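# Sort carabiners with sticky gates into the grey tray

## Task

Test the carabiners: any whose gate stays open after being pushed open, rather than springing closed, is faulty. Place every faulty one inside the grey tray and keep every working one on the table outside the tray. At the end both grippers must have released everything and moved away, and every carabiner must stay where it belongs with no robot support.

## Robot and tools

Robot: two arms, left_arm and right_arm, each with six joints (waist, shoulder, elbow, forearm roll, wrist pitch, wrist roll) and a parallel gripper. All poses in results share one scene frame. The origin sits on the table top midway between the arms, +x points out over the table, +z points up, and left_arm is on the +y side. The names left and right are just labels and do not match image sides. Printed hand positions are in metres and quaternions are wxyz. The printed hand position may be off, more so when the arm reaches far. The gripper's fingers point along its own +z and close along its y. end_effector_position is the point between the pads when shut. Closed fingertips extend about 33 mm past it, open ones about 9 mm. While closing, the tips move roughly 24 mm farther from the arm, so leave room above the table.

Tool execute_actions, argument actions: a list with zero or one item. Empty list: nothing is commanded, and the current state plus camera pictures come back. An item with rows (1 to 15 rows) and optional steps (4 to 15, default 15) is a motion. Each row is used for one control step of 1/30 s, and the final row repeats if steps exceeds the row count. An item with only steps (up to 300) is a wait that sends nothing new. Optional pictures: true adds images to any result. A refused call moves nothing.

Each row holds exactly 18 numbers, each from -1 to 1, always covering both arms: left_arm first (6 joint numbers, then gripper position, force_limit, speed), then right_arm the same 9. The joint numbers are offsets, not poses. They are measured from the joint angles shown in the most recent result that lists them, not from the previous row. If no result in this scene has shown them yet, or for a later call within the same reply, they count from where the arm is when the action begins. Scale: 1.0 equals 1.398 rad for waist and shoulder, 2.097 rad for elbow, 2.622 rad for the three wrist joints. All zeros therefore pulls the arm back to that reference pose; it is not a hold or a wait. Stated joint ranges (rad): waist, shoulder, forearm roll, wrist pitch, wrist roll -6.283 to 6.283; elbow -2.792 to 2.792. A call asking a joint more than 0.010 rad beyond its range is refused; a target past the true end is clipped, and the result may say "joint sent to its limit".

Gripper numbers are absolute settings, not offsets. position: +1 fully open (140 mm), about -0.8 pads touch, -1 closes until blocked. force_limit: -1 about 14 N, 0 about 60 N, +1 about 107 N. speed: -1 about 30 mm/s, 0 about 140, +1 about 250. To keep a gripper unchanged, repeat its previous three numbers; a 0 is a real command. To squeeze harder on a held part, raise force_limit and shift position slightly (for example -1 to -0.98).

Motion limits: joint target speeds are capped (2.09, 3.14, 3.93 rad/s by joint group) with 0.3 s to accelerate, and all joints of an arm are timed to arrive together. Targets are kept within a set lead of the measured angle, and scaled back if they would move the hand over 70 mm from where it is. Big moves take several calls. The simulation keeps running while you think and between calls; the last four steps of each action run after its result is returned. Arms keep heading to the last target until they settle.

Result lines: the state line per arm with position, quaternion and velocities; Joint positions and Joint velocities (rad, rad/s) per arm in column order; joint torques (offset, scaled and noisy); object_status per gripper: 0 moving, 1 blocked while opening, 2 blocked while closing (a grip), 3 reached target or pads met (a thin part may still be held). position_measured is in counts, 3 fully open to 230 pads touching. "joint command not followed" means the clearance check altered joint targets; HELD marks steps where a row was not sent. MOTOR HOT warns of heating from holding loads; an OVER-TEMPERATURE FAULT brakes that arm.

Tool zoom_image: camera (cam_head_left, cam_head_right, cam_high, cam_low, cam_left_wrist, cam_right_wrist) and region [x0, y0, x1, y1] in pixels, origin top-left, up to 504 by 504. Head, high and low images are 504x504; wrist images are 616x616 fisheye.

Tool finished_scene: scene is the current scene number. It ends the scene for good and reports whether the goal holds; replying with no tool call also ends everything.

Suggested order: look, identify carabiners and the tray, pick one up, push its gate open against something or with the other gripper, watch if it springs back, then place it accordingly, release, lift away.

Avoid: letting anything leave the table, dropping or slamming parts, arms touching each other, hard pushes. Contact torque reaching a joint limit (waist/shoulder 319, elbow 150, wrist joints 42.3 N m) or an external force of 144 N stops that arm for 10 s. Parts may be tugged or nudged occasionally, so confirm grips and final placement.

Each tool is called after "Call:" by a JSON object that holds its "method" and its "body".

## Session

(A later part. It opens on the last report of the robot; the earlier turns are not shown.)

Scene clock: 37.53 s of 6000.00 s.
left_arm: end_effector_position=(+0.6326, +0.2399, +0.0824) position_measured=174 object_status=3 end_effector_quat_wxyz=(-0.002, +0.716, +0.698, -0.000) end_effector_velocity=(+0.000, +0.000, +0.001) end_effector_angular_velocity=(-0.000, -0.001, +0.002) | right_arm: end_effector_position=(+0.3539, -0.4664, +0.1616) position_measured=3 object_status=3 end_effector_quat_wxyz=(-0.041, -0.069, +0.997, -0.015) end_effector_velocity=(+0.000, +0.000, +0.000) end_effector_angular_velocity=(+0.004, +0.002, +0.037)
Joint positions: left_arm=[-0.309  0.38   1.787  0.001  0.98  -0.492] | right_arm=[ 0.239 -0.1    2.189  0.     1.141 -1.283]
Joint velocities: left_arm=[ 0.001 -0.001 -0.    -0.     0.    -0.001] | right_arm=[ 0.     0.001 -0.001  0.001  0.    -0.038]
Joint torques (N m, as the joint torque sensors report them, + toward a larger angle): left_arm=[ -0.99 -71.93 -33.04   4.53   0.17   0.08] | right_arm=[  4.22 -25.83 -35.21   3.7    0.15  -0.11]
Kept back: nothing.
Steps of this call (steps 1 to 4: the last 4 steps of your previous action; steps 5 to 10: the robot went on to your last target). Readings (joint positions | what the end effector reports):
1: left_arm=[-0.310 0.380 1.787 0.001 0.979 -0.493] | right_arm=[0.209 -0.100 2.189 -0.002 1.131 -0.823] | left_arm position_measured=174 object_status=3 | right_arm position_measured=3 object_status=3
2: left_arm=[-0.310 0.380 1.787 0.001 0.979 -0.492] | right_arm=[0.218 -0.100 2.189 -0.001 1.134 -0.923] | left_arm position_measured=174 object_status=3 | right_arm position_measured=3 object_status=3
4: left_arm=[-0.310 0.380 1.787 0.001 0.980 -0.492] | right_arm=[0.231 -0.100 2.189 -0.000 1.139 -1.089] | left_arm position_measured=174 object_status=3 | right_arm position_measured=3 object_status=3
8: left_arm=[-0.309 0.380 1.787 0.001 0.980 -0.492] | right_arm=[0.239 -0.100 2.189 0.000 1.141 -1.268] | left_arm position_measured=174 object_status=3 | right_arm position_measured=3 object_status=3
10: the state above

Call:
{"method": "execute_actions", "body": {"actions": [{"rows":[[-0.445,0.2046,-0.2306,0,0.073,-0.247,-0.36,-0.3,-0.4,0,0.15,0.016,0,-0.127,0.062,1,0,0]],"steps":15}]}}

Call:
{"method": "execute_actions", "body": {"actions": [{"steps":24}], "pictures": true}}

Scene clock: 38.40 s of 6000.00 s.
left_arm: end_effector_position=(+0.6313, +0.1111, +0.0885) position_measured=174 object_status=3 end_effector_quat_wxyz=(-0.001, +0.701, +0.713, +0.000) end_effector_velocity=(-0.078, -0.410, +0.012) end_effector_angular_velocity=(-0.002, -0.004, +0.034) | right_arm: end_effector_position=(+0.4163, -0.4379, +0.0673) position_measured=3 object_status=3 end_effector_quat_wxyz=(-0.005, -0.001, +1.000, -0.002) end_effector_velocity=(+0.132, +0.060, -0.242) end_effector_angular_velocity=(+0.071, -0.166, -0.352)
Joint positions: left_arm=[-0.458  0.464  1.644  0.001  1.036 -0.683] | right_arm=[ 0.239  0.079  2.217  0.     0.857 -1.145]
Joint velocities: left_arm=[-0.489  0.232 -0.391 -0.     0.155 -0.522] | right_arm=[-0.     0.453  0.072 -0.    -0.705  0.352]
Joint torques (N m, as the joint torque sensors report them, + toward a larger angle): left_arm=[ -3.16 -83.76 -32.52   4.45   0.28  -0.11] | right_arm=[  6.46 -58.38 -32.74   3.4    0.12  -0.07]
Steps of this call (steps 1 to 15: the robot went on to your last target; steps 16 to 26: the first 11 steps of this action). Readings (joint positions | what the end effector reports):
16: left_arm=[-0.309 0.380 1.787 0.001 0.980 -0.492] | right_arm=[0.239 -0.100 2.189 0.000 1.141 -1.285] | left_arm position_measured=174 object_status=3 | right_arm position_measured=3 object_status=3
17: left_arm=[-0.313 0.382 1.783 0.001 0.981 -0.497] | right_arm=[0.239 -0.097 2.189 0.000 1.136 -1.283] | left_arm position_measured=174 object_status=3 | right_arm position_measured=3 object_status=3
19: left_arm=[-0.341 0.400 1.752 0.001 0.993 -0.539] | right_arm=[0.239 -0.068 2.194 0.000 1.088 -1.260] | left_arm position_measured=174 object_status=3 | right_arm position_measured=3 object_status=3
23: left_arm=[-0.409 0.439 1.686 0.001 1.020 -0.627] | right_arm=[0.239 0.021 2.208 0.000 0.949 -1.190] | left_arm position_measured=174 object_status=3 | right_arm position_measured=3 object_status=3
26: the state above

Scene clock: 39.20 s of 6000.00 s.
left_arm: end_effector_position=(+0.4865, -0.1795, +0.0914) position_measured=174 object_status=3 end_effector_quat_wxyz=(+0.000, +0.706, +0.708, +0.000) end_effector_velocity=(+0.025, +0.055, -0.026) end_effector_angular_velocity=(+0.046, +0.027, +0.045) | right_arm: end_effector_position=(+0.4254, -0.4338, +0.0508) position_measured=3 object_status=3 end_effector_quat_wxyz=(+0.001, +0.012, +1.000, +0.000) end_effector_velocity=(-0.000, -0.000, -0.001) end_effector_angular_velocity=(-0.001, +0.001, -0.000)
Joint positions: left_arm=[-0.829  0.622  1.378  0.     1.142 -1.04 ] | right_arm=[ 0.239  0.109  2.222  0.     0.808 -1.12 ]
Joint velocities: left_arm=[ 0.057 -0.004  0.057 -0.    -0.     0.012] | right_arm=[-0.     0.001  0.001 -0.001 -0.     0.   ]
Joint torques (N m, as the joint torque sensors report them, + toward a larger angle): left_arm=[ 170.93 -149.32  -27.35    8.54    1.35    0.01] | right_arm=[  3.89 -41.08 -29.2    3.16  -0.06  -0.26]
Kept back: nothing.
Steps of this call (steps 1 to 4: the last 4 steps of your previous action; steps 5 to 24: the robot went on to your last target). Readings (joint positions | what the end effector reports):
1: left_arm=[-0.475 0.472 1.631 0.001 1.041 -0.701] | right_arm=[0.239 0.092 2.219 0.000 0.837 -1.134] | left_arm position_measured=174 object_status=3 | right_arm position_measured=3 object_status=3
2: left_arm=[-0.491 0.479 1.618 0.001 1.046 -0.717] | right_arm=[0.239 0.100 2.221 0.000 0.823 -1.127] | left_arm position_measured=174 object_status=3 | right_arm position_measured=3 object_status=3
4: left_arm=[-0.524 0.493 1.594 0.001 1.056 -0.749] | right_arm=[0.239 0.107 2.222 0.000 0.813 -1.122] | left_arm position_measured=174 object_status=3 | right_arm position_measured=3 object_status=3
8: left_arm=[-0.590 0.521 1.548 0.001 1.074 -0.812] | right_arm=[0.239 0.109 2.222 0.000 0.809 -1.120] | left_arm position_measured=174 object_status=3 | right_arm position_measured=3 object_status=3
24: the state above HELD
A step was HELD (marked above), so your last target was given up. An arm can still carry out its HELD step.
joint command not followed: on one or more control steps a check withheld the commanded joint targets of the left arm, and it was not sent them on those steps. On the call's last step the targets were still withheld.
cause: the commanded joint targets would bring a part of the robot too close to another arm (a part of this arm just beyond joint 5 (wrist pitch) and a part of the other arm just beyond its joint 4 (forearm roll)); next, command targets that bring no part of the robot closer to that arm.

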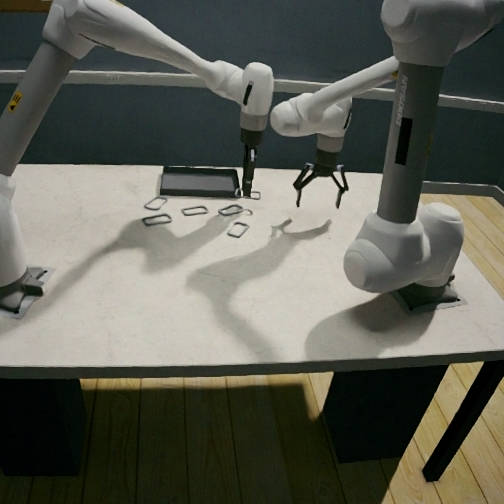

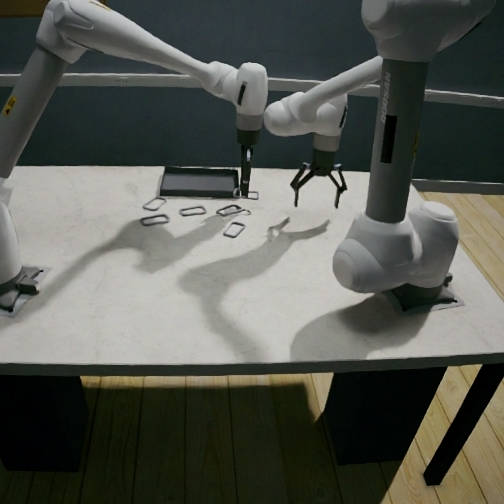

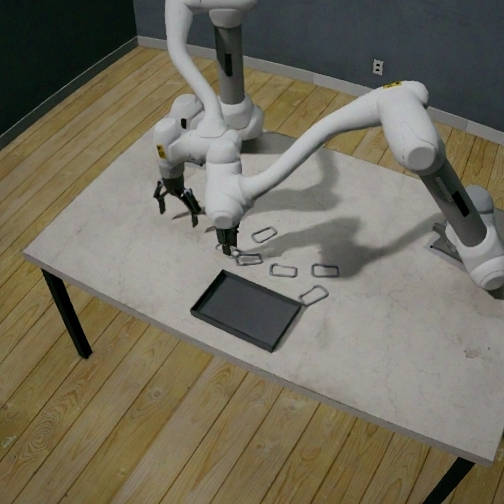

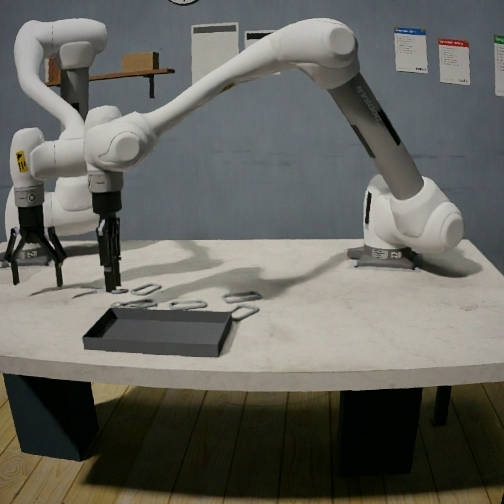

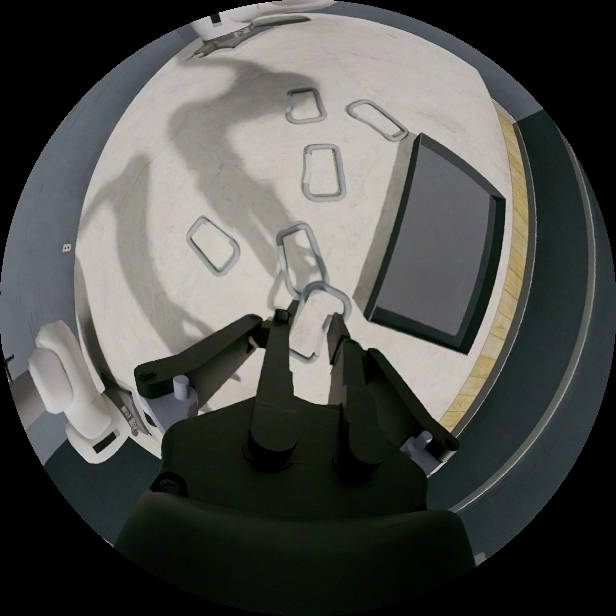

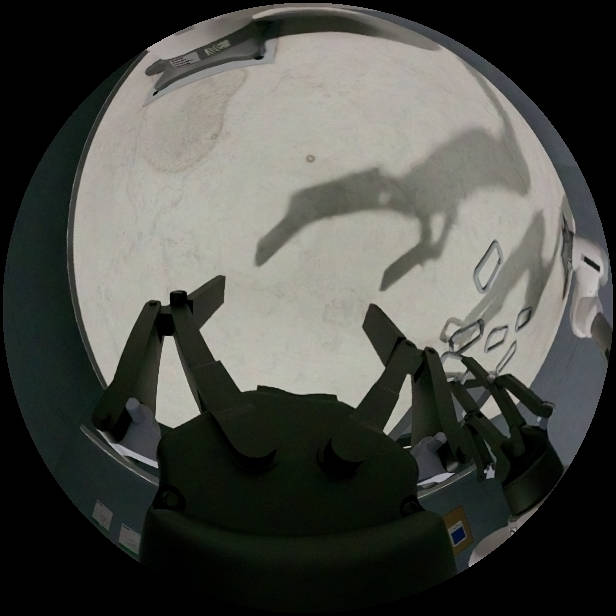

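Call:
{"method": "execute_actions", "body": {"actions": [{"rows":[[0.333,-0.161,0.185,0,-0.062,0.178,-0.36,-0.3,-0.4,0,-0.03,-0.013,0,0.026,0,1,0,0]],"steps":15}]}}

Call:
{"method": "execute_actions", "body": {"actions": [{"steps":14}]}}

Scene clock: 41.30 s of 6000.00 s.
left_arm: end_effector_position=(+0.4958, -0.1683, +0.0919) position_measured=174 object_status=3 end_effector_quat_wxyz=(+0.001, +0.706, +0.708, +0.000) end_effector_velocity=(+0.054, +0.075, +0.000) end_effector_angular_velocity=(-0.001, +0.000, -0.001) | right_arm: end_effector_position=(+0.4256, -0.4338, +0.0816) position_measured=3 object_status=3 end_effector_quat_wxyz=(+0.001, +0.012, +1.000, +0.001) end_effector_velocity=(+0.000, +0.001, +0.005) end_effector_angular_velocity=(+0.001, -0.001, -0.001)
Joint positions: left_arm=[-0.814  0.615  1.389  0.001  1.137 -1.026] | right_arm=[ 0.239  0.068  2.195 -0.     0.876 -1.12 ]
Joint velocities: left_arm=[ 0.098 -0.049  0.082 -0.001 -0.034  0.1  ] | right_arm=[ 0.    -0.006 -0.006  0.001  0.011  0.001]
Joint torques (N m, as the joint torque sensors report them, + toward a larger angle): left_arm=[   4.52 -103.43  -36.35    4.83   -0.03   -0.1 ] | right_arm=[  2.47 -37.61 -30.01   3.53  -0.4   -0.24]
Steps of this call (steps 1 to 52: nothing new was sent; steps 53 to 63: the first 11 steps of this action). Readings (joint positions | what the end effector reports):
53: left_arm=[-0.827 0.621 1.378 0.001 1.141 -1.039] | right_arm=[0.239 0.109 2.222 0.000 0.808 -1.120] | left_arm position_measured=174 object_status=3 | right_arm position_measured=3 object_status=3
54: left_arm=[-0.827 0.621 1.378 0.001 1.141 -1.039] | right_arm=[0.239 0.106 2.220 -0.000 0.814 -1.120] | left_arm position_measured=174 object_status=3 | right_arm position_measured=3 object_status=3
56: left_arm=[-0.826 0.621 1.379 0.001 1.141 -1.038] | right_arm=[0.239 0.086 2.206 -0.000 0.848 -1.120] | left_arm position_measured=174 object_status=3 | right_arm position_measured=3 object_status=3
60: left_arm=[-0.821 0.618 1.383 0.001 1.139 -1.033] | right_arm=[0.239 0.069 2.196 -0.000 0.873 -1.120] | left_arm position_measured=174 object_status=3 | right_arm position_measured=3 object_status=3
63: the state above

Scene clock: 41.77 s of 6000.00 s.
left_arm: end_effector_position=(+0.5354, -0.1071, +0.0912) position_measured=174 object_status=3 end_effector_quat_wxyz=(+0.000, +0.706, +0.708, +0.000) end_effector_velocity=(+0.084, +0.144, -0.001) end_effector_angular_velocity=(-0.001, -0.001, +0.003) | right_arm: end_effector_position=(+0.4256, -0.4338, +0.0820) position_measured=3 object_status=3 end_effector_quat_wxyz=(+0.001, +0.012, +1.000, +0.001) end_effector_velocity=(+0.000, +0.000, +0.001) end_effector_angular_velocity=(+0.000, -0.001, -0.000)
Joint positions: left_arm=[-0.735  0.577  1.455  0.001  1.109 -0.947] | right_arm=[ 0.239  0.067  2.195  0.     0.877 -1.12 ]
Joint velocities: left_arm=[ 0.182 -0.09   0.151 -0.    -0.063  0.179] | right_arm=[ 0.    -0.001 -0.    -0.     0.     0.   ]
Joint torques (N m, as the joint torque sensors report them, + toward a larger angle): left_arm=[  1.36 -94.67 -34.26   4.75   0.17  -0.23] | right_arm=[  2.92 -39.89 -30.43   3.41  -0.3   -0.18]
Kept back: nothing.
Steps of this call (steps 1 to 4: the last 4 steps of your previous action; steps 5 to 14: the robot went on to your last target). Readings (joint positions | what the end effector reports):
1: left_arm=[-0.810 0.613 1.392 0.001 1.135 -1.022] | right_arm=[0.239 0.068 2.195 0.000 0.876 -1.120] | left_arm position_measured=174 object_status=3 | right_arm position_measured=3 object_status=3
2: left_arm=[-0.806 0.611 1.396 0.001 1.134 -1.018] | right_arm=[0.239 0.068 2.195 0.000 0.876 -1.120] | left_arm position_measured=174 object_status=3 | right_arm position_measured=3 object_status=3
4: left_arm=[-0.795 0.606 1.405 0.001 1.130 -1.007] | right_arm=[0.239 0.068 2.195 0.000 0.876 -1.120] | left_arm position_measured=174 object_status=3 | right_arm position_measured=3 object_status=3
8: left_arm=[-0.772 0.594 1.424 0.001 1.122 -0.984] | right_arm=[0.239 0.068 2.195 0.000 0.877 -1.120] | left_arm position_measured=174 object_status=3 | right_arm position_measured=3 object_status=3
14: the state above

Call:
{"method": "execute_actions", "body": {"actions": []}}

Scene clock: 42.27 s of 6000.00 s.
left_arm: end_effector_position=(+0.5727, -0.0325, +0.0896) position_measured=174 object_status=3 end_effector_quat_wxyz=(+0.000, +0.706, +0.708, +0.000) end_effector_velocity=(+0.064, +0.149, -0.004) end_effector_angular_velocity=(+0.001, +0.000, -0.002) | right_arm: end_effector_position=(+0.4256, -0.4338, +0.0820) position_measured=3 object_status=3 end_effector_quat_wxyz=(+0.001, +0.012, +1.000, +0.001) end_effector_velocity=(-0.000, -0.000, -0.002) end_effector_angular_velocity=(-0.002, +0.003, +0.001)
Joint positions: left_arm=[-0.643  0.532  1.532  0.001  1.077 -0.854] | right_arm=[ 0.239  0.067  2.195  0.     0.877 -1.12 ]
Joint velocities: left_arm=[ 0.181 -0.087  0.152  0.    -0.064  0.182] | right_arm=[-0.     0.003  0.    -0.    -0.    -0.001]
Joint torques (N m, as the joint torque sensors report them, + toward a larger angle): left_arm=[ -0.67 -89.27 -34.74   4.67  -0.01   0.39] | right_arm=[  3.05 -40.54 -30.78   3.47  -0.17  -0.39]
Kept back: nothing.
Steps of this call (steps 1 to 15: the robot went on to your last target). Readings (joint positions | what the end effector reports):
1: left_arm=[-0.729 0.574 1.460 0.001 1.107 -0.941] | right_arm=[0.239 0.067 2.195 0.000 0.877 -1.120] | left_arm position_measured=174 object_status=3 | right_arm position_measured=3 object_status=3
2: left_arm=[-0.723 0.571 1.465 0.001 1.105 -0.935] | right_arm=[0.239 0.067 2.195 0.000 0.877 -1.120] | left_arm position_measured=174 object_status=3 | right_arm position_measured=3 object_status=3
4: left_arm=[-0.711 0.565 1.475 0.001 1.101 -0.922] | right_arm=[0.239 0.067 2.195 0.000 0.877 -1.120] | left_arm position_measured=174 object_status=3 | right_arm position_measured=3 object_status=3
8: left_arm=[-0.686 0.553 1.496 0.001 1.092 -0.898] | right_arm=[0.239 0.067 2.195 0.000 0.877 -1.120] | left_arm position_measured=174 object_status=3 | right_arm position_measured=3 object_status=3
15: the state above

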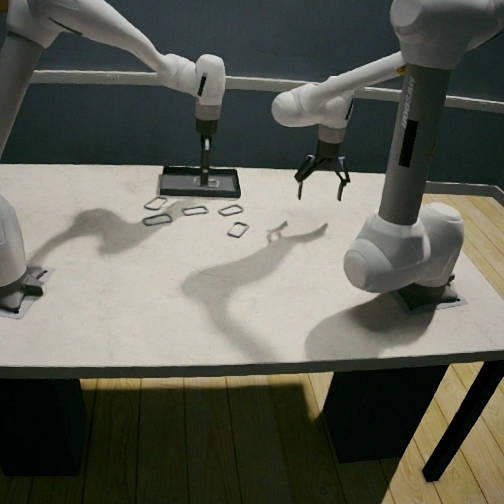

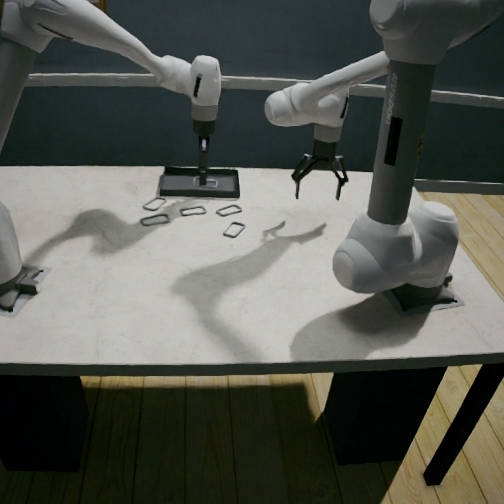

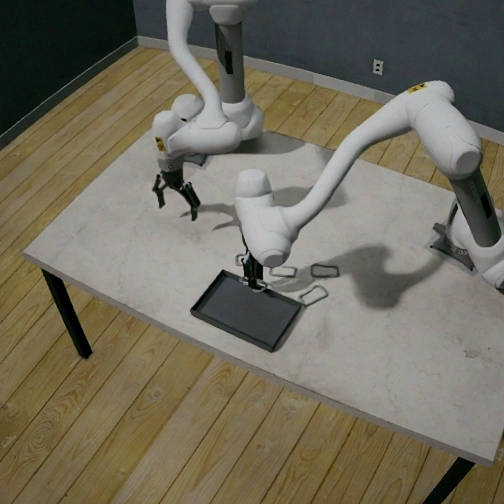

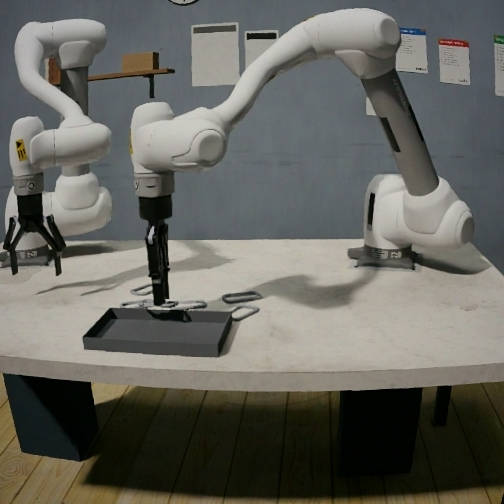

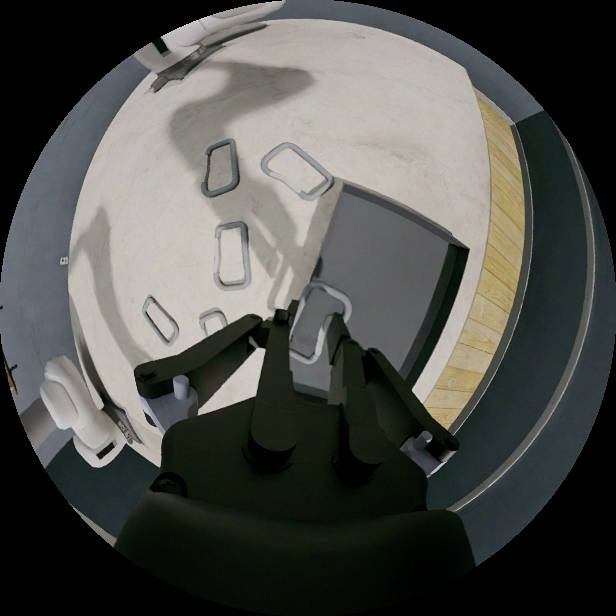

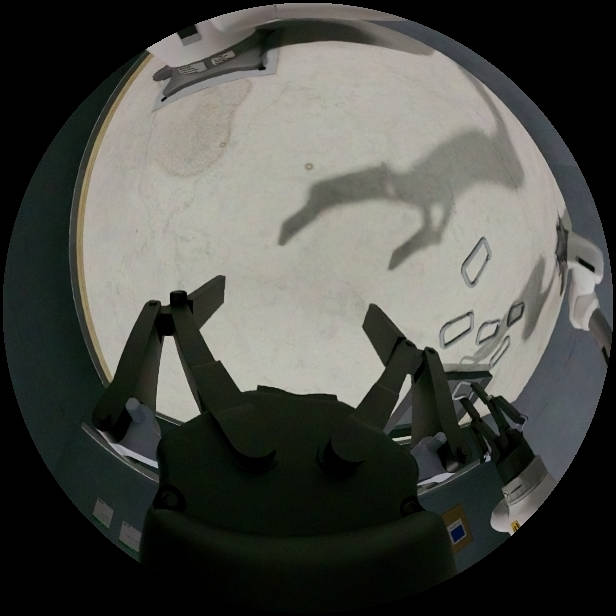

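Call:
{"method": "execute_actions", "body": {"actions": [{"steps":30}], "pictures": false}}

Call:
{"method": "execute_actions", "body": {"actions": [{"rows":[[0,0,0,0,0,0,-0.36,-0.3,-0.4,0.13,0.319,-0.2925,0,0.0647,0.068,0.3,0,0]],"steps":15}], "pictures": false}}

Call:
{"method": "execute_actions", "body": {"actions": [{"steps":30}], "pictures": true}}

Scene clock: 43.27 s of 6000.00 s.
left_arm: end_effector_position=(+0.6174, +0.1210, +0.0841) position_measured=174 object_status=3 end_effector_quat_wxyz=(+0.000, +0.707, +0.708, +0.000) end_effector_velocity=(+0.025, +0.152, -0.007) end_effector_angular_velocity=(+0.001, +0.001, +0.000) | right_arm: end_effector_position=(+0.4256, -0.4337, +0.0820) position_measured=3 object_status=3 end_effector_quat_wxyz=(+0.001, +0.012, +1.000, +0.001) end_effector_velocity=(+0.000, +0.000, +0.000) end_effector_angular_velocity=(+0.000, -0.001, +0.001)
Joint positions: left_arm=[-0.459  0.443  1.686  0.     1.013 -0.669] | right_arm=[ 0.239  0.067  2.195  0.     0.877 -1.12 ]
Joint velocities: left_arm=[ 0.182 -0.087  0.152 -0.    -0.063  0.181] | right_arm=[ 0.    -0.001  0.    -0.    -0.    -0.001]
Joint torques (N m, as the joint torque sensors report them, + toward a larger angle): left_arm=[ -0.07 -79.55 -36.08   4.59   0.35   0.22] | right_arm=[  2.55 -40.67 -30.17   3.47  -0.14  -0.31]
Kept back: nothing.
Steps of this call (steps 1 to 30: the robot went on to your last target). Readings (joint positions | what the end effector reports):
1: left_arm=[-0.637 0.529 1.537 0.001 1.075 -0.848] | right_arm=[0.239 0.067 2.195 0.000 0.877 -1.120] | left_arm position_measured=174 object_status=3 | right_arm position_measured=3 object_status=3
2: left_arm=[-0.631 0.526 1.542 0.001 1.073 -0.842] | right_arm=[0.239 0.067 2.195 0.000 0.877 -1.120] | left_arm position_measured=174 object_status=3 | right_arm position_measured=3 object_status=3
4: left_arm=[-0.619 0.520 1.552 0.001 1.068 -0.830] | right_arm=[0.239 0.067 2.195 0.000 0.877 -1.120] | left_arm position_measured=174 object_status=3 | right_arm position_measured=3 object_status=3
8: left_arm=[-0.594 0.508 1.573 0.001 1.060 -0.805] | right_arm=[0.239 0.067 2.195 0.000 0.877 -1.120] | left_arm position_measured=174 object_status=3 | right_arm position_measured=3 object_status=3
30: the state above

Scene clock: 43.63 s of 6000.00 s.
left_arm: end_effector_position=(+0.6175, +0.1212, +0.0841) position_measured=174 object_status=3 end_effector_quat_wxyz=(+0.000, +0.707, +0.708, +0.000) end_effector_velocity=(-0.001, -0.003, +0.001) end_effector_angular_velocity=(-0.000, +0.001, +0.000) | right_arm: end_effector_position=(+0.5166, -0.3485, +0.0944) position_measured=74 object_status=0 end_effector_quat_wxyz=(+0.001, +0.011, +1.000, +0.001) end_effector_velocity=(+0.275, +0.298, +0.013) end_effector_angular_velocity=(-0.002, +0.004, +0.008)
Joint positions: left_arm=[-0.459  0.443  1.686  0.     1.012 -0.669] | right_arm=[ 0.306  0.232  1.968  0.     0.939 -1.054]
Joint velocities: left_arm=[-0.004  0.001 -0.004 -0.001  0.003 -0.004] | right_arm=[ 0.221  0.542 -0.742 -0.001  0.204  0.214]
Joint torques (N m, as the joint torque sensors report them, + toward a larger angle): left_arm=[ -0.39 -79.17 -32.94   4.62   0.61   0.08] | right_arm=[  3.28 -56.25 -31.89   3.35   0.15  -0.32]
Steps of this call (steps 1 to 11: the first 11 steps of this action). Readings (joint positions | what the end effector reports):
1: left_arm=[-0.453 0.440 1.691 0.000 1.010 -0.663] | right_arm=[0.239 0.067 2.195 0.000 0.877 -1.120] | left_arm position_measured=174 object_status=3 | right_arm position_measured=3 object_status=0
2: left_arm=[-0.449 0.438 1.695 0.000 1.009 -0.659] | right_arm=[0.241 0.071 2.190 0.000 0.878 -1.118] | left_arm position_measured=174 object_status=3 | right_arm position_measured=6 object_status=0
4: left_arm=[-0.450 0.439 1.693 0.000 1.009 -0.660] | right_arm=[0.253 0.100 2.149 0.000 0.889 -1.107] | left_arm position_measured=174 object_status=3 | right_arm position_measured=21 object_status=0
8: left_arm=[-0.458 0.442 1.687 0.000 1.012 -0.668] | right_arm=[0.284 0.177 2.044 0.000 0.918 -1.076] | left_arm position_measured=174 object_status=3 | right_arm position_measured=51 object_status=0
11: the state above

Scene clock: 44.63 s of 6000.00 s.
left_arm: end_effector_position=(+0.6174, +0.1210, +0.0841) position_measured=174 object_status=3 end_effector_quat_wxyz=(+0.000, +0.707, +0.708, +0.000) end_effector_velocity=(-0.001, -0.001, -0.000) end_effector_angular_velocity=(+0.000, +0.000, -0.000) | right_arm: end_effector_position=(+0.6362, -0.1817, +0.0803) position_measured=91 object_status=3 end_effector_quat_wxyz=(+0.000, +0.010, +1.000, +0.000) end_effector_velocity=(+0.000, -0.000, -0.000) end_effector_angular_velocity=(-0.000, -0.000, +0.000)
Joint positions: left_arm=[-0.459  0.443  1.686  0.     1.013 -0.669] | right_arm=[ 0.421  0.513  1.582  0.     1.046 -0.942]
Joint velocities: left_arm=[-0.002  0.001 -0.     0.    -0.    -0.002] | right_arm=[ 0.     0.     0.    -0.001 -0.     0.   ]
Joint torques (N m, as the joint torque sensors report them, + toward a larger angle): left_arm=[ -0.22 -79.65 -33.81   4.56   0.14  -0.03] | right_arm=[  3.08 -88.81 -34.73   4.06  -0.21  -0.25]
Kept back: nothing.
Steps of this call (steps 1 to 4: the last 4 steps of your previous action; steps 5 to 30: the robot went on to your last target). Readings (joint positions | what the end effector reports):
1: left_arm=[-0.459 0.443 1.686 0.000 1.012 -0.669] | right_arm=[0.314 0.250 1.943 0.000 0.946 -1.047] | left_arm position_measured=174 object_status=3 | right_arm position_measured=82 object_status=0
2: left_arm=[-0.459 0.443 1.686 0.000 1.012 -0.669] | right_arm=[0.321 0.268 1.918 0.000 0.953 -1.040] | left_arm position_measured=174 object_status=3 | right_arm position_measured=88 object_status=0
4: left_arm=[-0.459 0.443 1.686 0.000 1.012 -0.669] | right_arm=[0.336 0.305 1.867 0.000 0.967 -1.025] | left_arm position_measured=174 object_status=3 | right_arm position_measured=91 object_status=0
8: left_arm=[-0.459 0.443 1.686 0.000 1.013 -0.669] | right_arm=[0.366 0.380 1.765 0.000 0.995 -0.995] | left_arm position_measured=174 object_status=3 | right_arm position_measured=91 object_status=3
30: the state above

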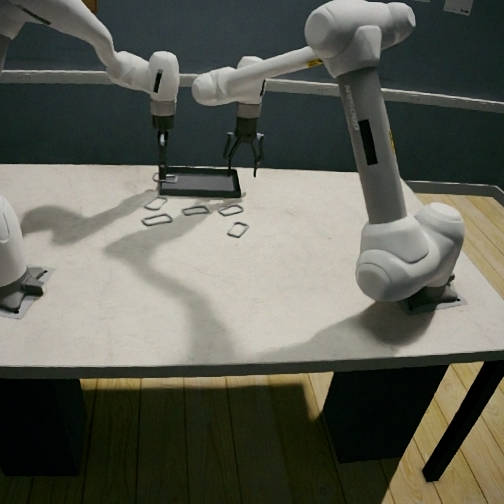

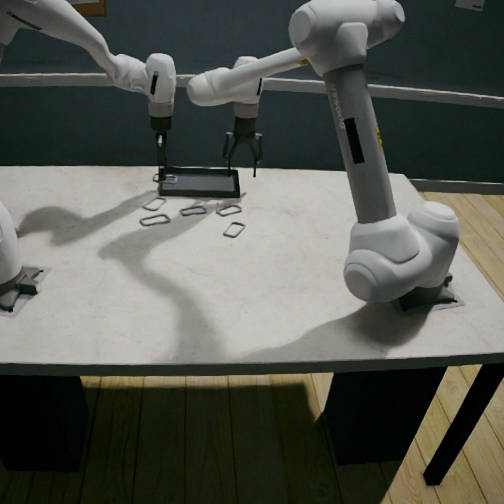

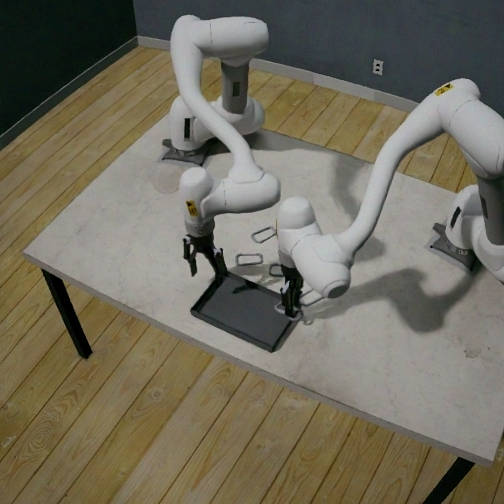

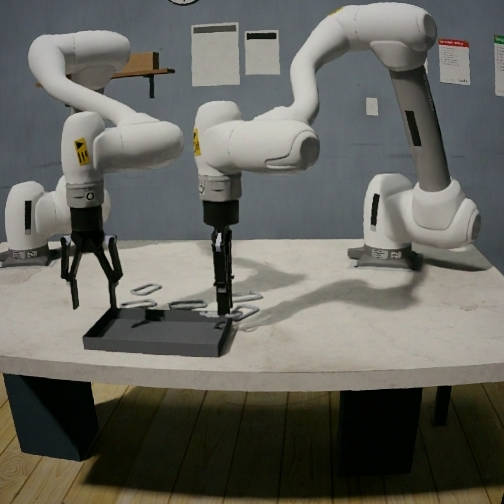

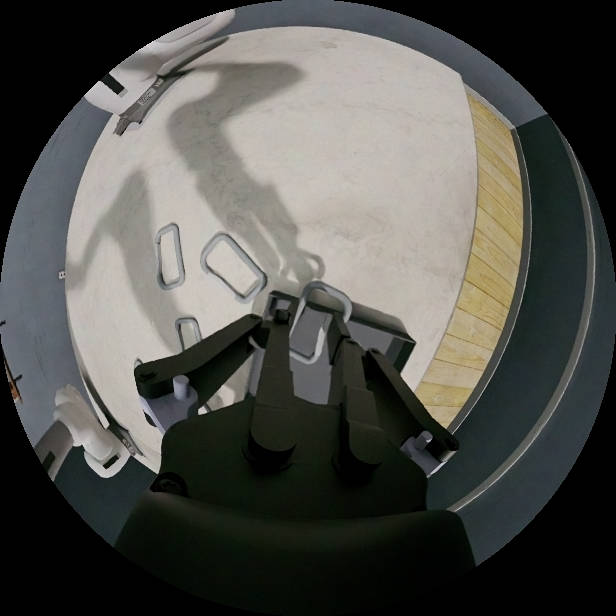

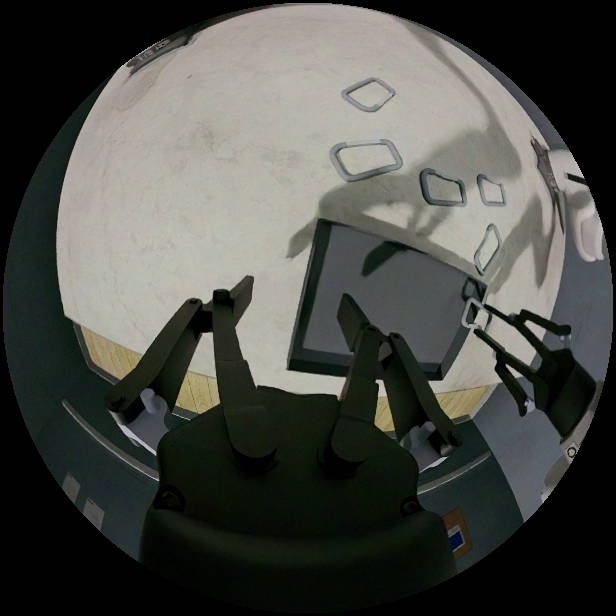

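Call:
{"method": "execute_actions", "body": {"actions": [{"rows":[[0.0687,-0.0336,0.038,0,-0.0127,0.037,-0.36,-0.3,-0.4,0,0.032,0.0135,0,-0.028,0,0.3,0,0]],"steps":15}], "pictures": false}}

Call:
{"method": "execute_actions", "body": {"actions": [{"steps":10}], "pictures": true}}

Scene clock: 45.23 s of 6000.00 s.
left_arm: end_effector_position=(+0.6254, +0.1992, +0.0806) position_measured=174 object_status=3 end_effector_quat_wxyz=(+0.000, +0.707, +0.707, +0.000) end_effector_velocity=(-0.001, +0.014, -0.002) end_effector_angular_velocity=(+0.001, +0.000, -0.006) | right_arm: end_effector_position=(+0.6381, -0.1804, +0.0322) position_measured=91 object_status=3 end_effector_quat_wxyz=(+0.000, +0.010, +1.000, +0.000) end_effector_velocity=(-0.001, -0.000, -0.007) end_effector_angular_velocity=(+0.001, +0.001, -0.000)
Joint positions: left_arm=[-0.365  0.397  1.764  0.     0.98  -0.574] | right_arm=[ 0.421  0.558  1.609 -0.     0.974 -0.942]
Joint velocities: left_arm=[ 0.016 -0.008  0.017  0.001 -0.008  0.021] | right_arm=[ 0.     0.006  0.006  0.001 -0.012 -0.   ]
Joint torques (N m, as the joint torque sensors report them, + toward a larger angle): left_arm=[ -3.85 -74.97 -33.77   4.49  -0.13   0.14] | right_arm=[  4.52 -93.12 -33.9    3.94   0.    -0.34]
Steps of this call (steps 1 to 7: the robot went on to your last target; steps 8 to 18: the first 11 steps of this action). Readings (joint positions | what the end effector reports):
8: left_arm=[-0.459 0.443 1.686 0.000 1.013 -0.669] | right_arm=[0.421 0.514 1.582 0.000 1.046 -0.942] | left_arm position_measured=174 object_status=3 | right_arm position_measured=91 object_status=3
9: left_arm=[-0.456 0.442 1.689 0.000 1.012 -0.666] | right_arm=[0.421 0.517 1.583 0.000 1.040 -0.942] | left_arm position_measured=174 object_status=3 | right_arm position_measured=91 object_status=3
11: left_arm=[-0.427 0.428 1.713 0.000 1.002 -0.637] | right_arm=[0.421 0.539 1.598 -0.000 1.005 -0.942] | left_arm position_measured=174 object_status=3 | right_arm position_measured=91 object_status=3
15: left_arm=[-0.371 0.400 1.759 0.000 0.982 -0.581] | right_arm=[0.421 0.556 1.608 -0.000 0.976 -0.942] | left_arm position_measured=174 object_status=3 | right_arm position_measured=91 object_status=3
18: the state above

Scene clock: 45.57 s of 6000.00 s.
left_arm: end_effector_position=(+0.6254, +0.2004, +0.0806) position_measured=174 object_status=3 end_effector_quat_wxyz=(+0.000, +0.707, +0.707, +0.000) end_effector_velocity=(+0.001, +0.001, +0.000) end_effector_angular_velocity=(+0.000, -0.001, +0.002) | right_arm: end_effector_position=(+0.6380, -0.1804, +0.0315) position_measured=91 object_status=3 end_effector_quat_wxyz=(+0.000, +0.010, +1.000, +0.000) end_effector_velocity=(+0.000, +0.000, +0.001) end_effector_angular_velocity=(+0.001, -0.001, -0.000)
Joint positions: left_arm=[-0.363  0.396  1.766  0.     0.979 -0.572] | right_arm=[ 0.421  0.558  1.61   0.     0.973 -0.942]
Joint velocities: left_arm=[ 0.001 -0.     0.     0.001 -0.    -0.001] | right_arm=[-0.    -0.001  0.     0.    -0.     0.   ]
Joint torques (N m, as the joint torque sensors report them, + toward a larger angle): left_arm=[ -0.78 -73.51 -33.36   4.43   0.12   0.03] | right_arm=[  3.13 -90.71 -32.95   3.54  -0.15  -0.4 ]
Kept back: nothing.
Steps of this call (steps 1 to 4: the last 4 steps of your previous action; steps 5 to 10: the robot went on to your last target). Readings (joint positions | what the end effector reports):
1: left_arm=[-0.364 0.397 1.765 0.000 0.980 -0.573] | right_arm=[0.421 0.558 1.610 -0.000 0.973 -0.942] | left_arm position_measured=174 object_status=3 | right_arm position_measured=91 object_status=3
2: left_arm=[-0.364 0.396 1.765 0.000 0.979 -0.573] | right_arm=[0.421 0.558 1.610 0.000 0.973 -0.942] | left_arm position_measured=174 object_status=3 | right_arm position_measured=91 object_status=3
4: left_arm=[-0.364 0.396 1.765 0.000 0.979 -0.573] | right_arm=[0.421 0.558 1.610 0.000 0.973 -0.942] | left_arm position_measured=174 object_status=3 | right_arm position_measured=91 object_status=3
8: left_arm=[-0.363 0.396 1.766 0.000 0.979 -0.572] | right_arm=[0.421 0.558 1.610 0.000 0.973 -0.942] | left_arm position_measured=174 object_status=3 | right_arm position_measured=91 object_status=3
10: the state above

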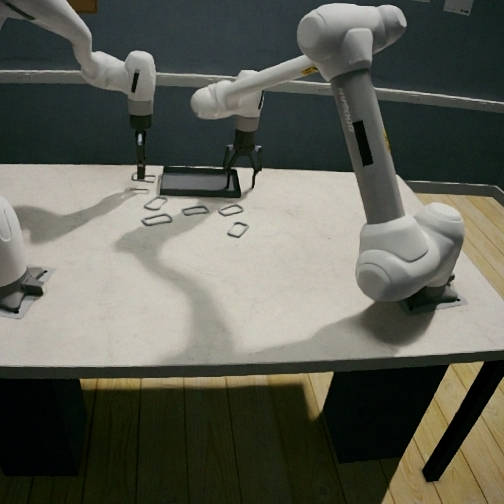

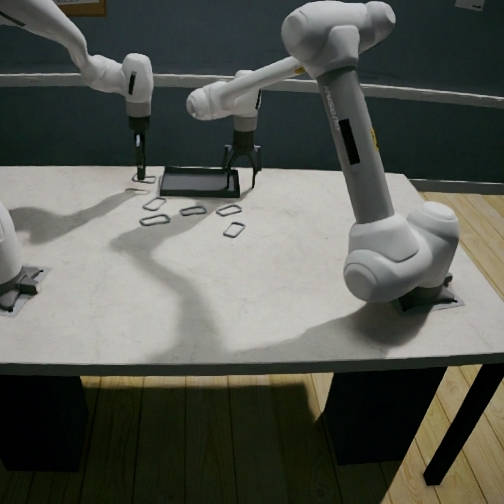

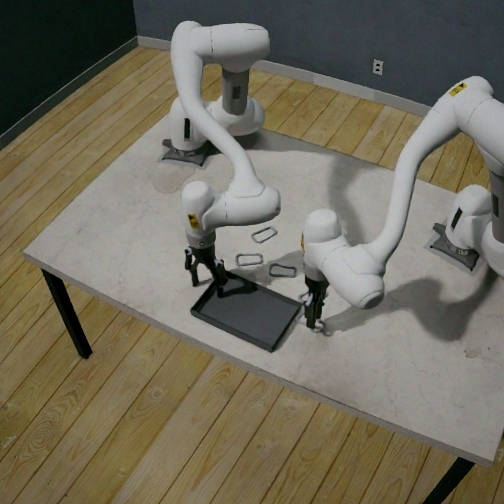

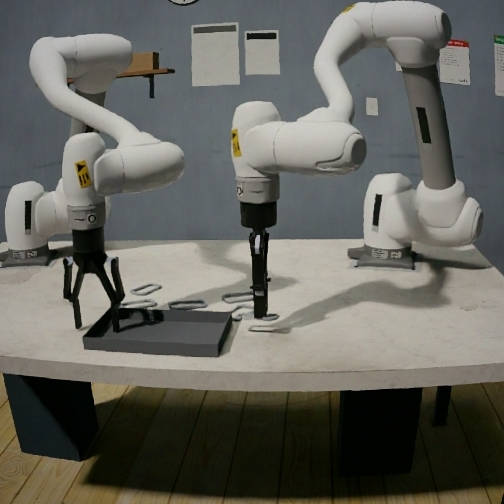

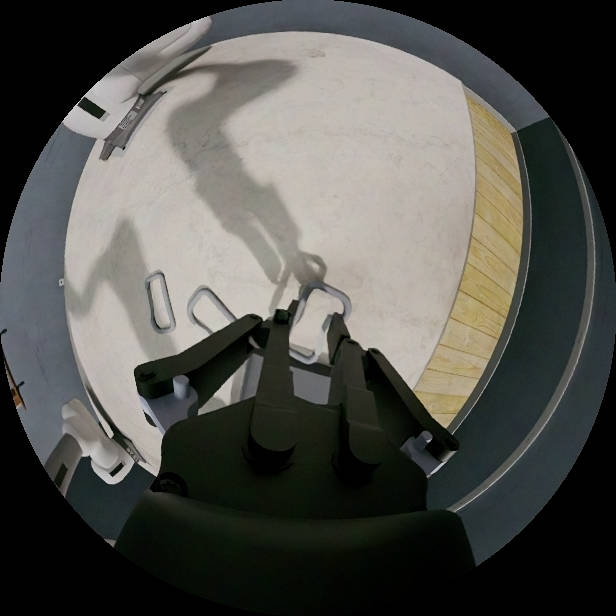

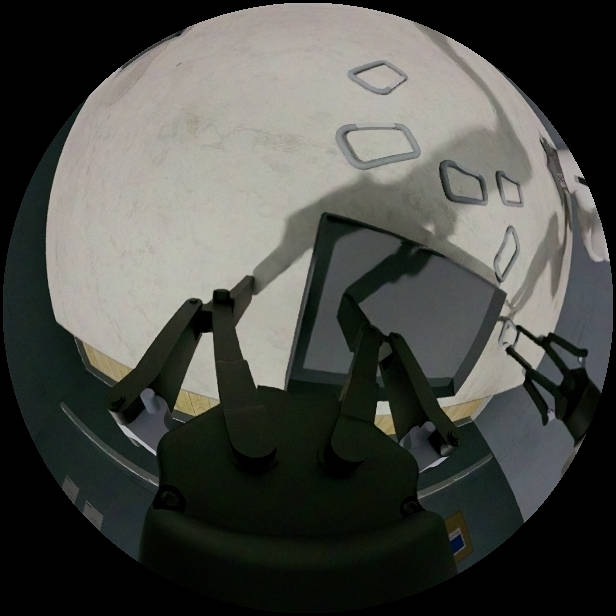

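Call:
{"method": "execute_actions", "body": {"actions": [{"rows":[[0,0,0,0,0,0,-0.36,-0.3,-0.4,0,-0.007,-0.003,0,0.006,0,0.3,0,0],[0,0.01,0.004,0,-0.009,0,-0.36,-0.3,-0.4,0,-0.007,-0.003,0,0.006,0,0.3,0,0],[0,0.02,0.009,0,-0.018,0,-0.36,-0.3,-0.4,0,-0.007,-0.003,0,0.006,0,-1,0,0],[0,0.0295,0.0125,0,-0.0255,0,-0.36,-0.3,-0.4,0,-0.007,-0.003,0,0.006,0,-1,0,0]],"steps":15}], "pictures": false}}

Call:
{"method": "execute_actions", "body": {"actions": [{"steps":12}], "pictures": true}}

Scene clock: 46.27 s of 6000.00 s.
left_arm: end_effector_position=(+0.6266, +0.1997, +0.0416) position_measured=174 object_status=3 end_effector_quat_wxyz=(+0.000, +0.707, +0.707, +0.000) end_effector_velocity=(+0.000, +0.000, -0.008) end_effector_angular_velocity=(-0.002, -0.005, -0.002) | right_arm: end_effector_position=(+0.6379, -0.1804, +0.0420) position_measured=147 object_status=0 end_effector_quat_wxyz=(+0.000, +0.010, +1.000, +0.000) end_effector_velocity=(-0.000, +0.000, +0.002) end_effector_angular_velocity=(+0.001, +0.000, -0.002)
Joint positions: left_arm=[-0.363  0.435  1.79   0.     0.915 -0.572] | right_arm=[ 0.421  0.549  1.604  0.     0.988 -0.942]
Joint velocities: left_arm=[-0.     0.007  0.008  0.001 -0.02   0.001] | right_arm=[-0.    -0.002 -0.001  0.001  0.003  0.001]
Joint torques (N m, as the joint torque sensors report them, + toward a larger angle): left_arm=[  0.38 -22.75 -10.69   4.96  -7.22  -0.17] | right_arm=[  4.12 -91.   -33.55   3.77  -0.21  -0.57]
Steps of this call (steps 1 to 10: the robot went on to your last target; steps 11 to 21: the first 11 steps of this action). Readings (joint positions | what the end effector reports):
11: left_arm=[-0.363 0.396 1.766 0.000 0.979 -0.572] | right_arm=[0.421 0.558 1.610 0.000 0.973 -0.942] | left_arm position_measured=174 object_status=3 | right_arm position_measured=91 object_status=3
12: left_arm=[-0.363 0.396 1.766 0.000 0.979 -0.572] | right_arm=[0.421 0.557 1.609 0.000 0.976 -0.942] | left_arm position_measured=174 object_status=3 | right_arm position_measured=91 object_status=3
14: left_arm=[-0.363 0.404 1.771 0.000 0.965 -0.572] | right_arm=[0.421 0.552 1.605 0.000 0.983 -0.942] | left_arm position_measured=174 object_status=3 | right_arm position_measured=94 object_status=0
18: left_arm=[-0.363 0.432 1.788 0.000 0.921 -0.572] | right_arm=[0.421 0.549 1.604 0.000 0.988 -0.942] | left_arm position_measured=174 object_status=3 | right_arm position_measured=124 object_status=0
21: the state above

Scene clock: 56.40 s of 6000.00 s.
left_arm: end_effector_position=(+0.6272, +0.1993, +0.0424) position_measured=174 object_status=3 end_effector_quat_wxyz=(+0.001, +0.707, +0.707, +0.000) end_effector_velocity=(+0.000, +0.000, -0.001) end_effector_angular_velocity=(+0.001, +0.001, +0.003) | right_arm: end_effector_position=(+0.6380, -0.1804, +0.0422) position_measured=232 object_status=3 end_effector_quat_wxyz=(+0.000, +0.010, +1.000, +0.000) end_effector_velocity=(-0.001, -0.000, -0.001) end_effector_angular_velocity=(-0.001, +0.002, -0.000)
Joint positions: left_arm=[-0.363  0.435  1.79   0.     0.915 -0.572] | right_arm=[ 0.421  0.548  1.604  0.     0.989 -0.942]
Joint velocities: left_arm=[ 0.     0.001 -0.     0.     0.    -0.002] | right_arm=[0.    0.001 0.001 0.001 0.    0.   ]
Joint torques (N m, as the joint torque sensors report them, + toward a larger angle): left_arm=[ -0.13 -59.26 -25.03   4.65  -2.53  -0.08] | right_arm=[  2.99 -83.03 -28.8    3.55  -0.17  -0.17]
FORCE FAULT: contact force on the left arm reached its limit, and that arm stopped for 10 seconds. The contact can be on any part of that arm, not only on its tool. That arm's remaining commands of this call were not run. That arm holds still and accepts commands again. Move the arm away from the contact; if what it grips holds it there, let go first. Pushing or pulling that hard again can fault the arm again.
Kept back: nothing.
The stop of the left arm began at step 4 of this call (marked STOPPED below). From that step on that arm followed nothing that you had sent. 1 of its steps, steps kept back included, did not run and will not run. Nothing is kept back now, and the robot has no last target.
Steps of this call (steps 1 to 4: the last 4 steps of your previous action; steps 5 to 12: the robot went on to your last target; steps 13 to 304: the stop continued). Readings (joint positions | what the end effector reports):
1: left_arm=[-0.363 0.436 1.791 0.000 0.915 -0.572] | right_arm=[0.421 0.549 1.604 0.000 0.988 -0.942] | left_arm position_measured=174 object_status=3 | right_arm position_measured=154 object_status=0
2: left_arm=[-0.363 0.436 1.791 0.000 0.914 -0.572] | right_arm=[0.421 0.548 1.604 0.000 0.988 -0.942] | left_arm position_measured=174 object_status=3 | right_arm position_measured=162 object_status=0
4: left_arm=[-0.363 0.435 1.790 0.000 0.915 -0.572] | right_arm=[0.421 0.548 1.604 0.000 0.988 -0.942] | left_arm position_measured=174 object_status=3 | right_arm position_measured=177 object_status=0 STOPPED (the left arm)
8: left_arm=[-0.363 0.435 1.790 0.000 0.915 -0.572] | right_arm=[0.421 0.548 1.604 0.000 0.989 -0.942] | left_arm position_measured=174 object_status=3 | right_arm position_measured=207 object_status=0
304: the state above

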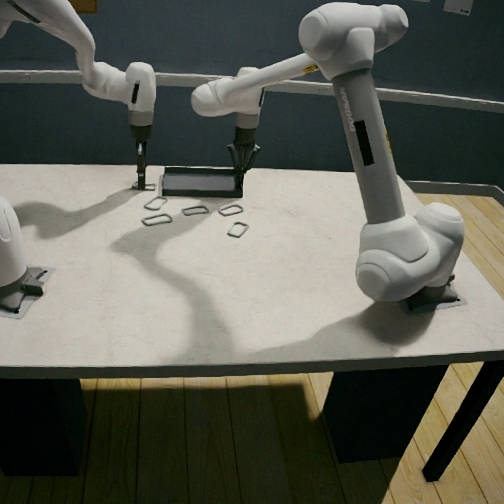

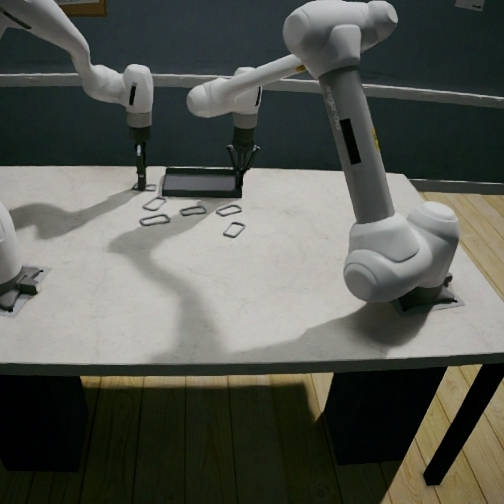

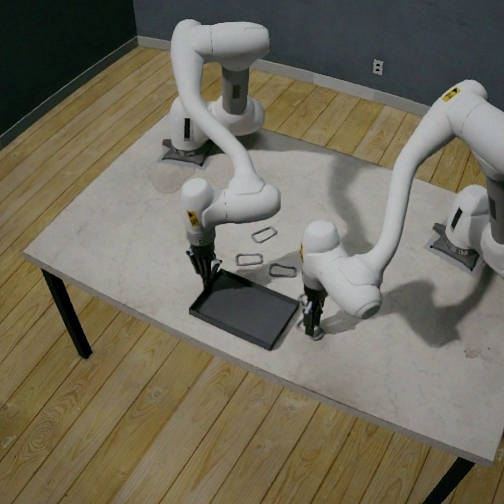

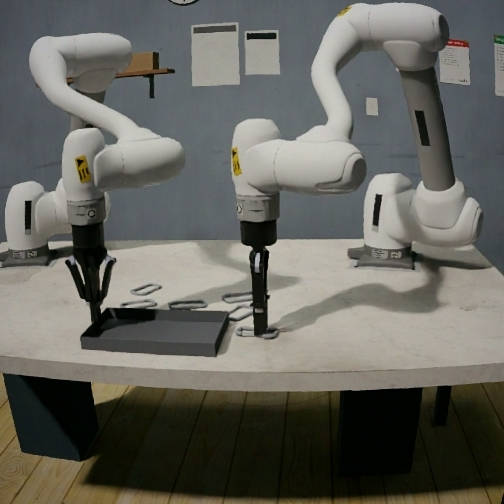

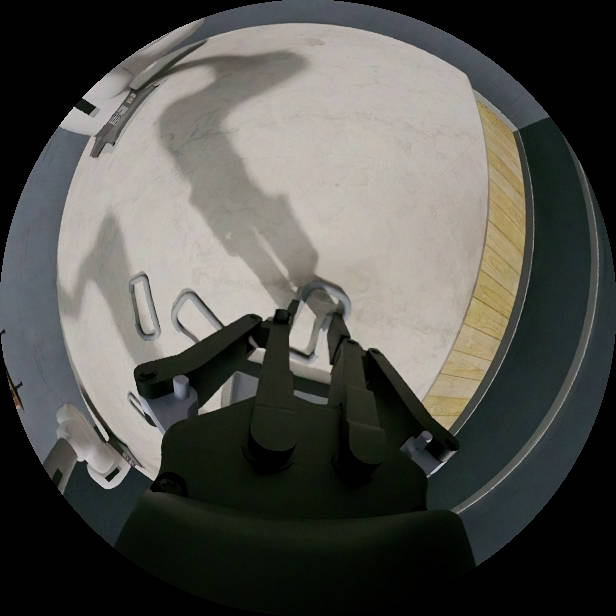

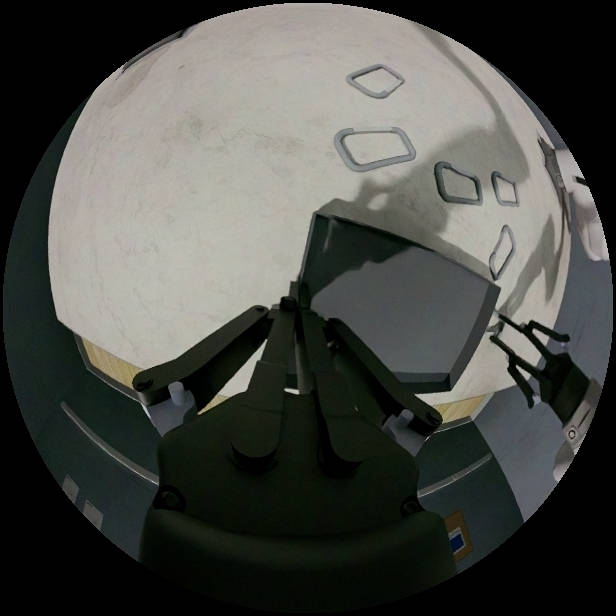

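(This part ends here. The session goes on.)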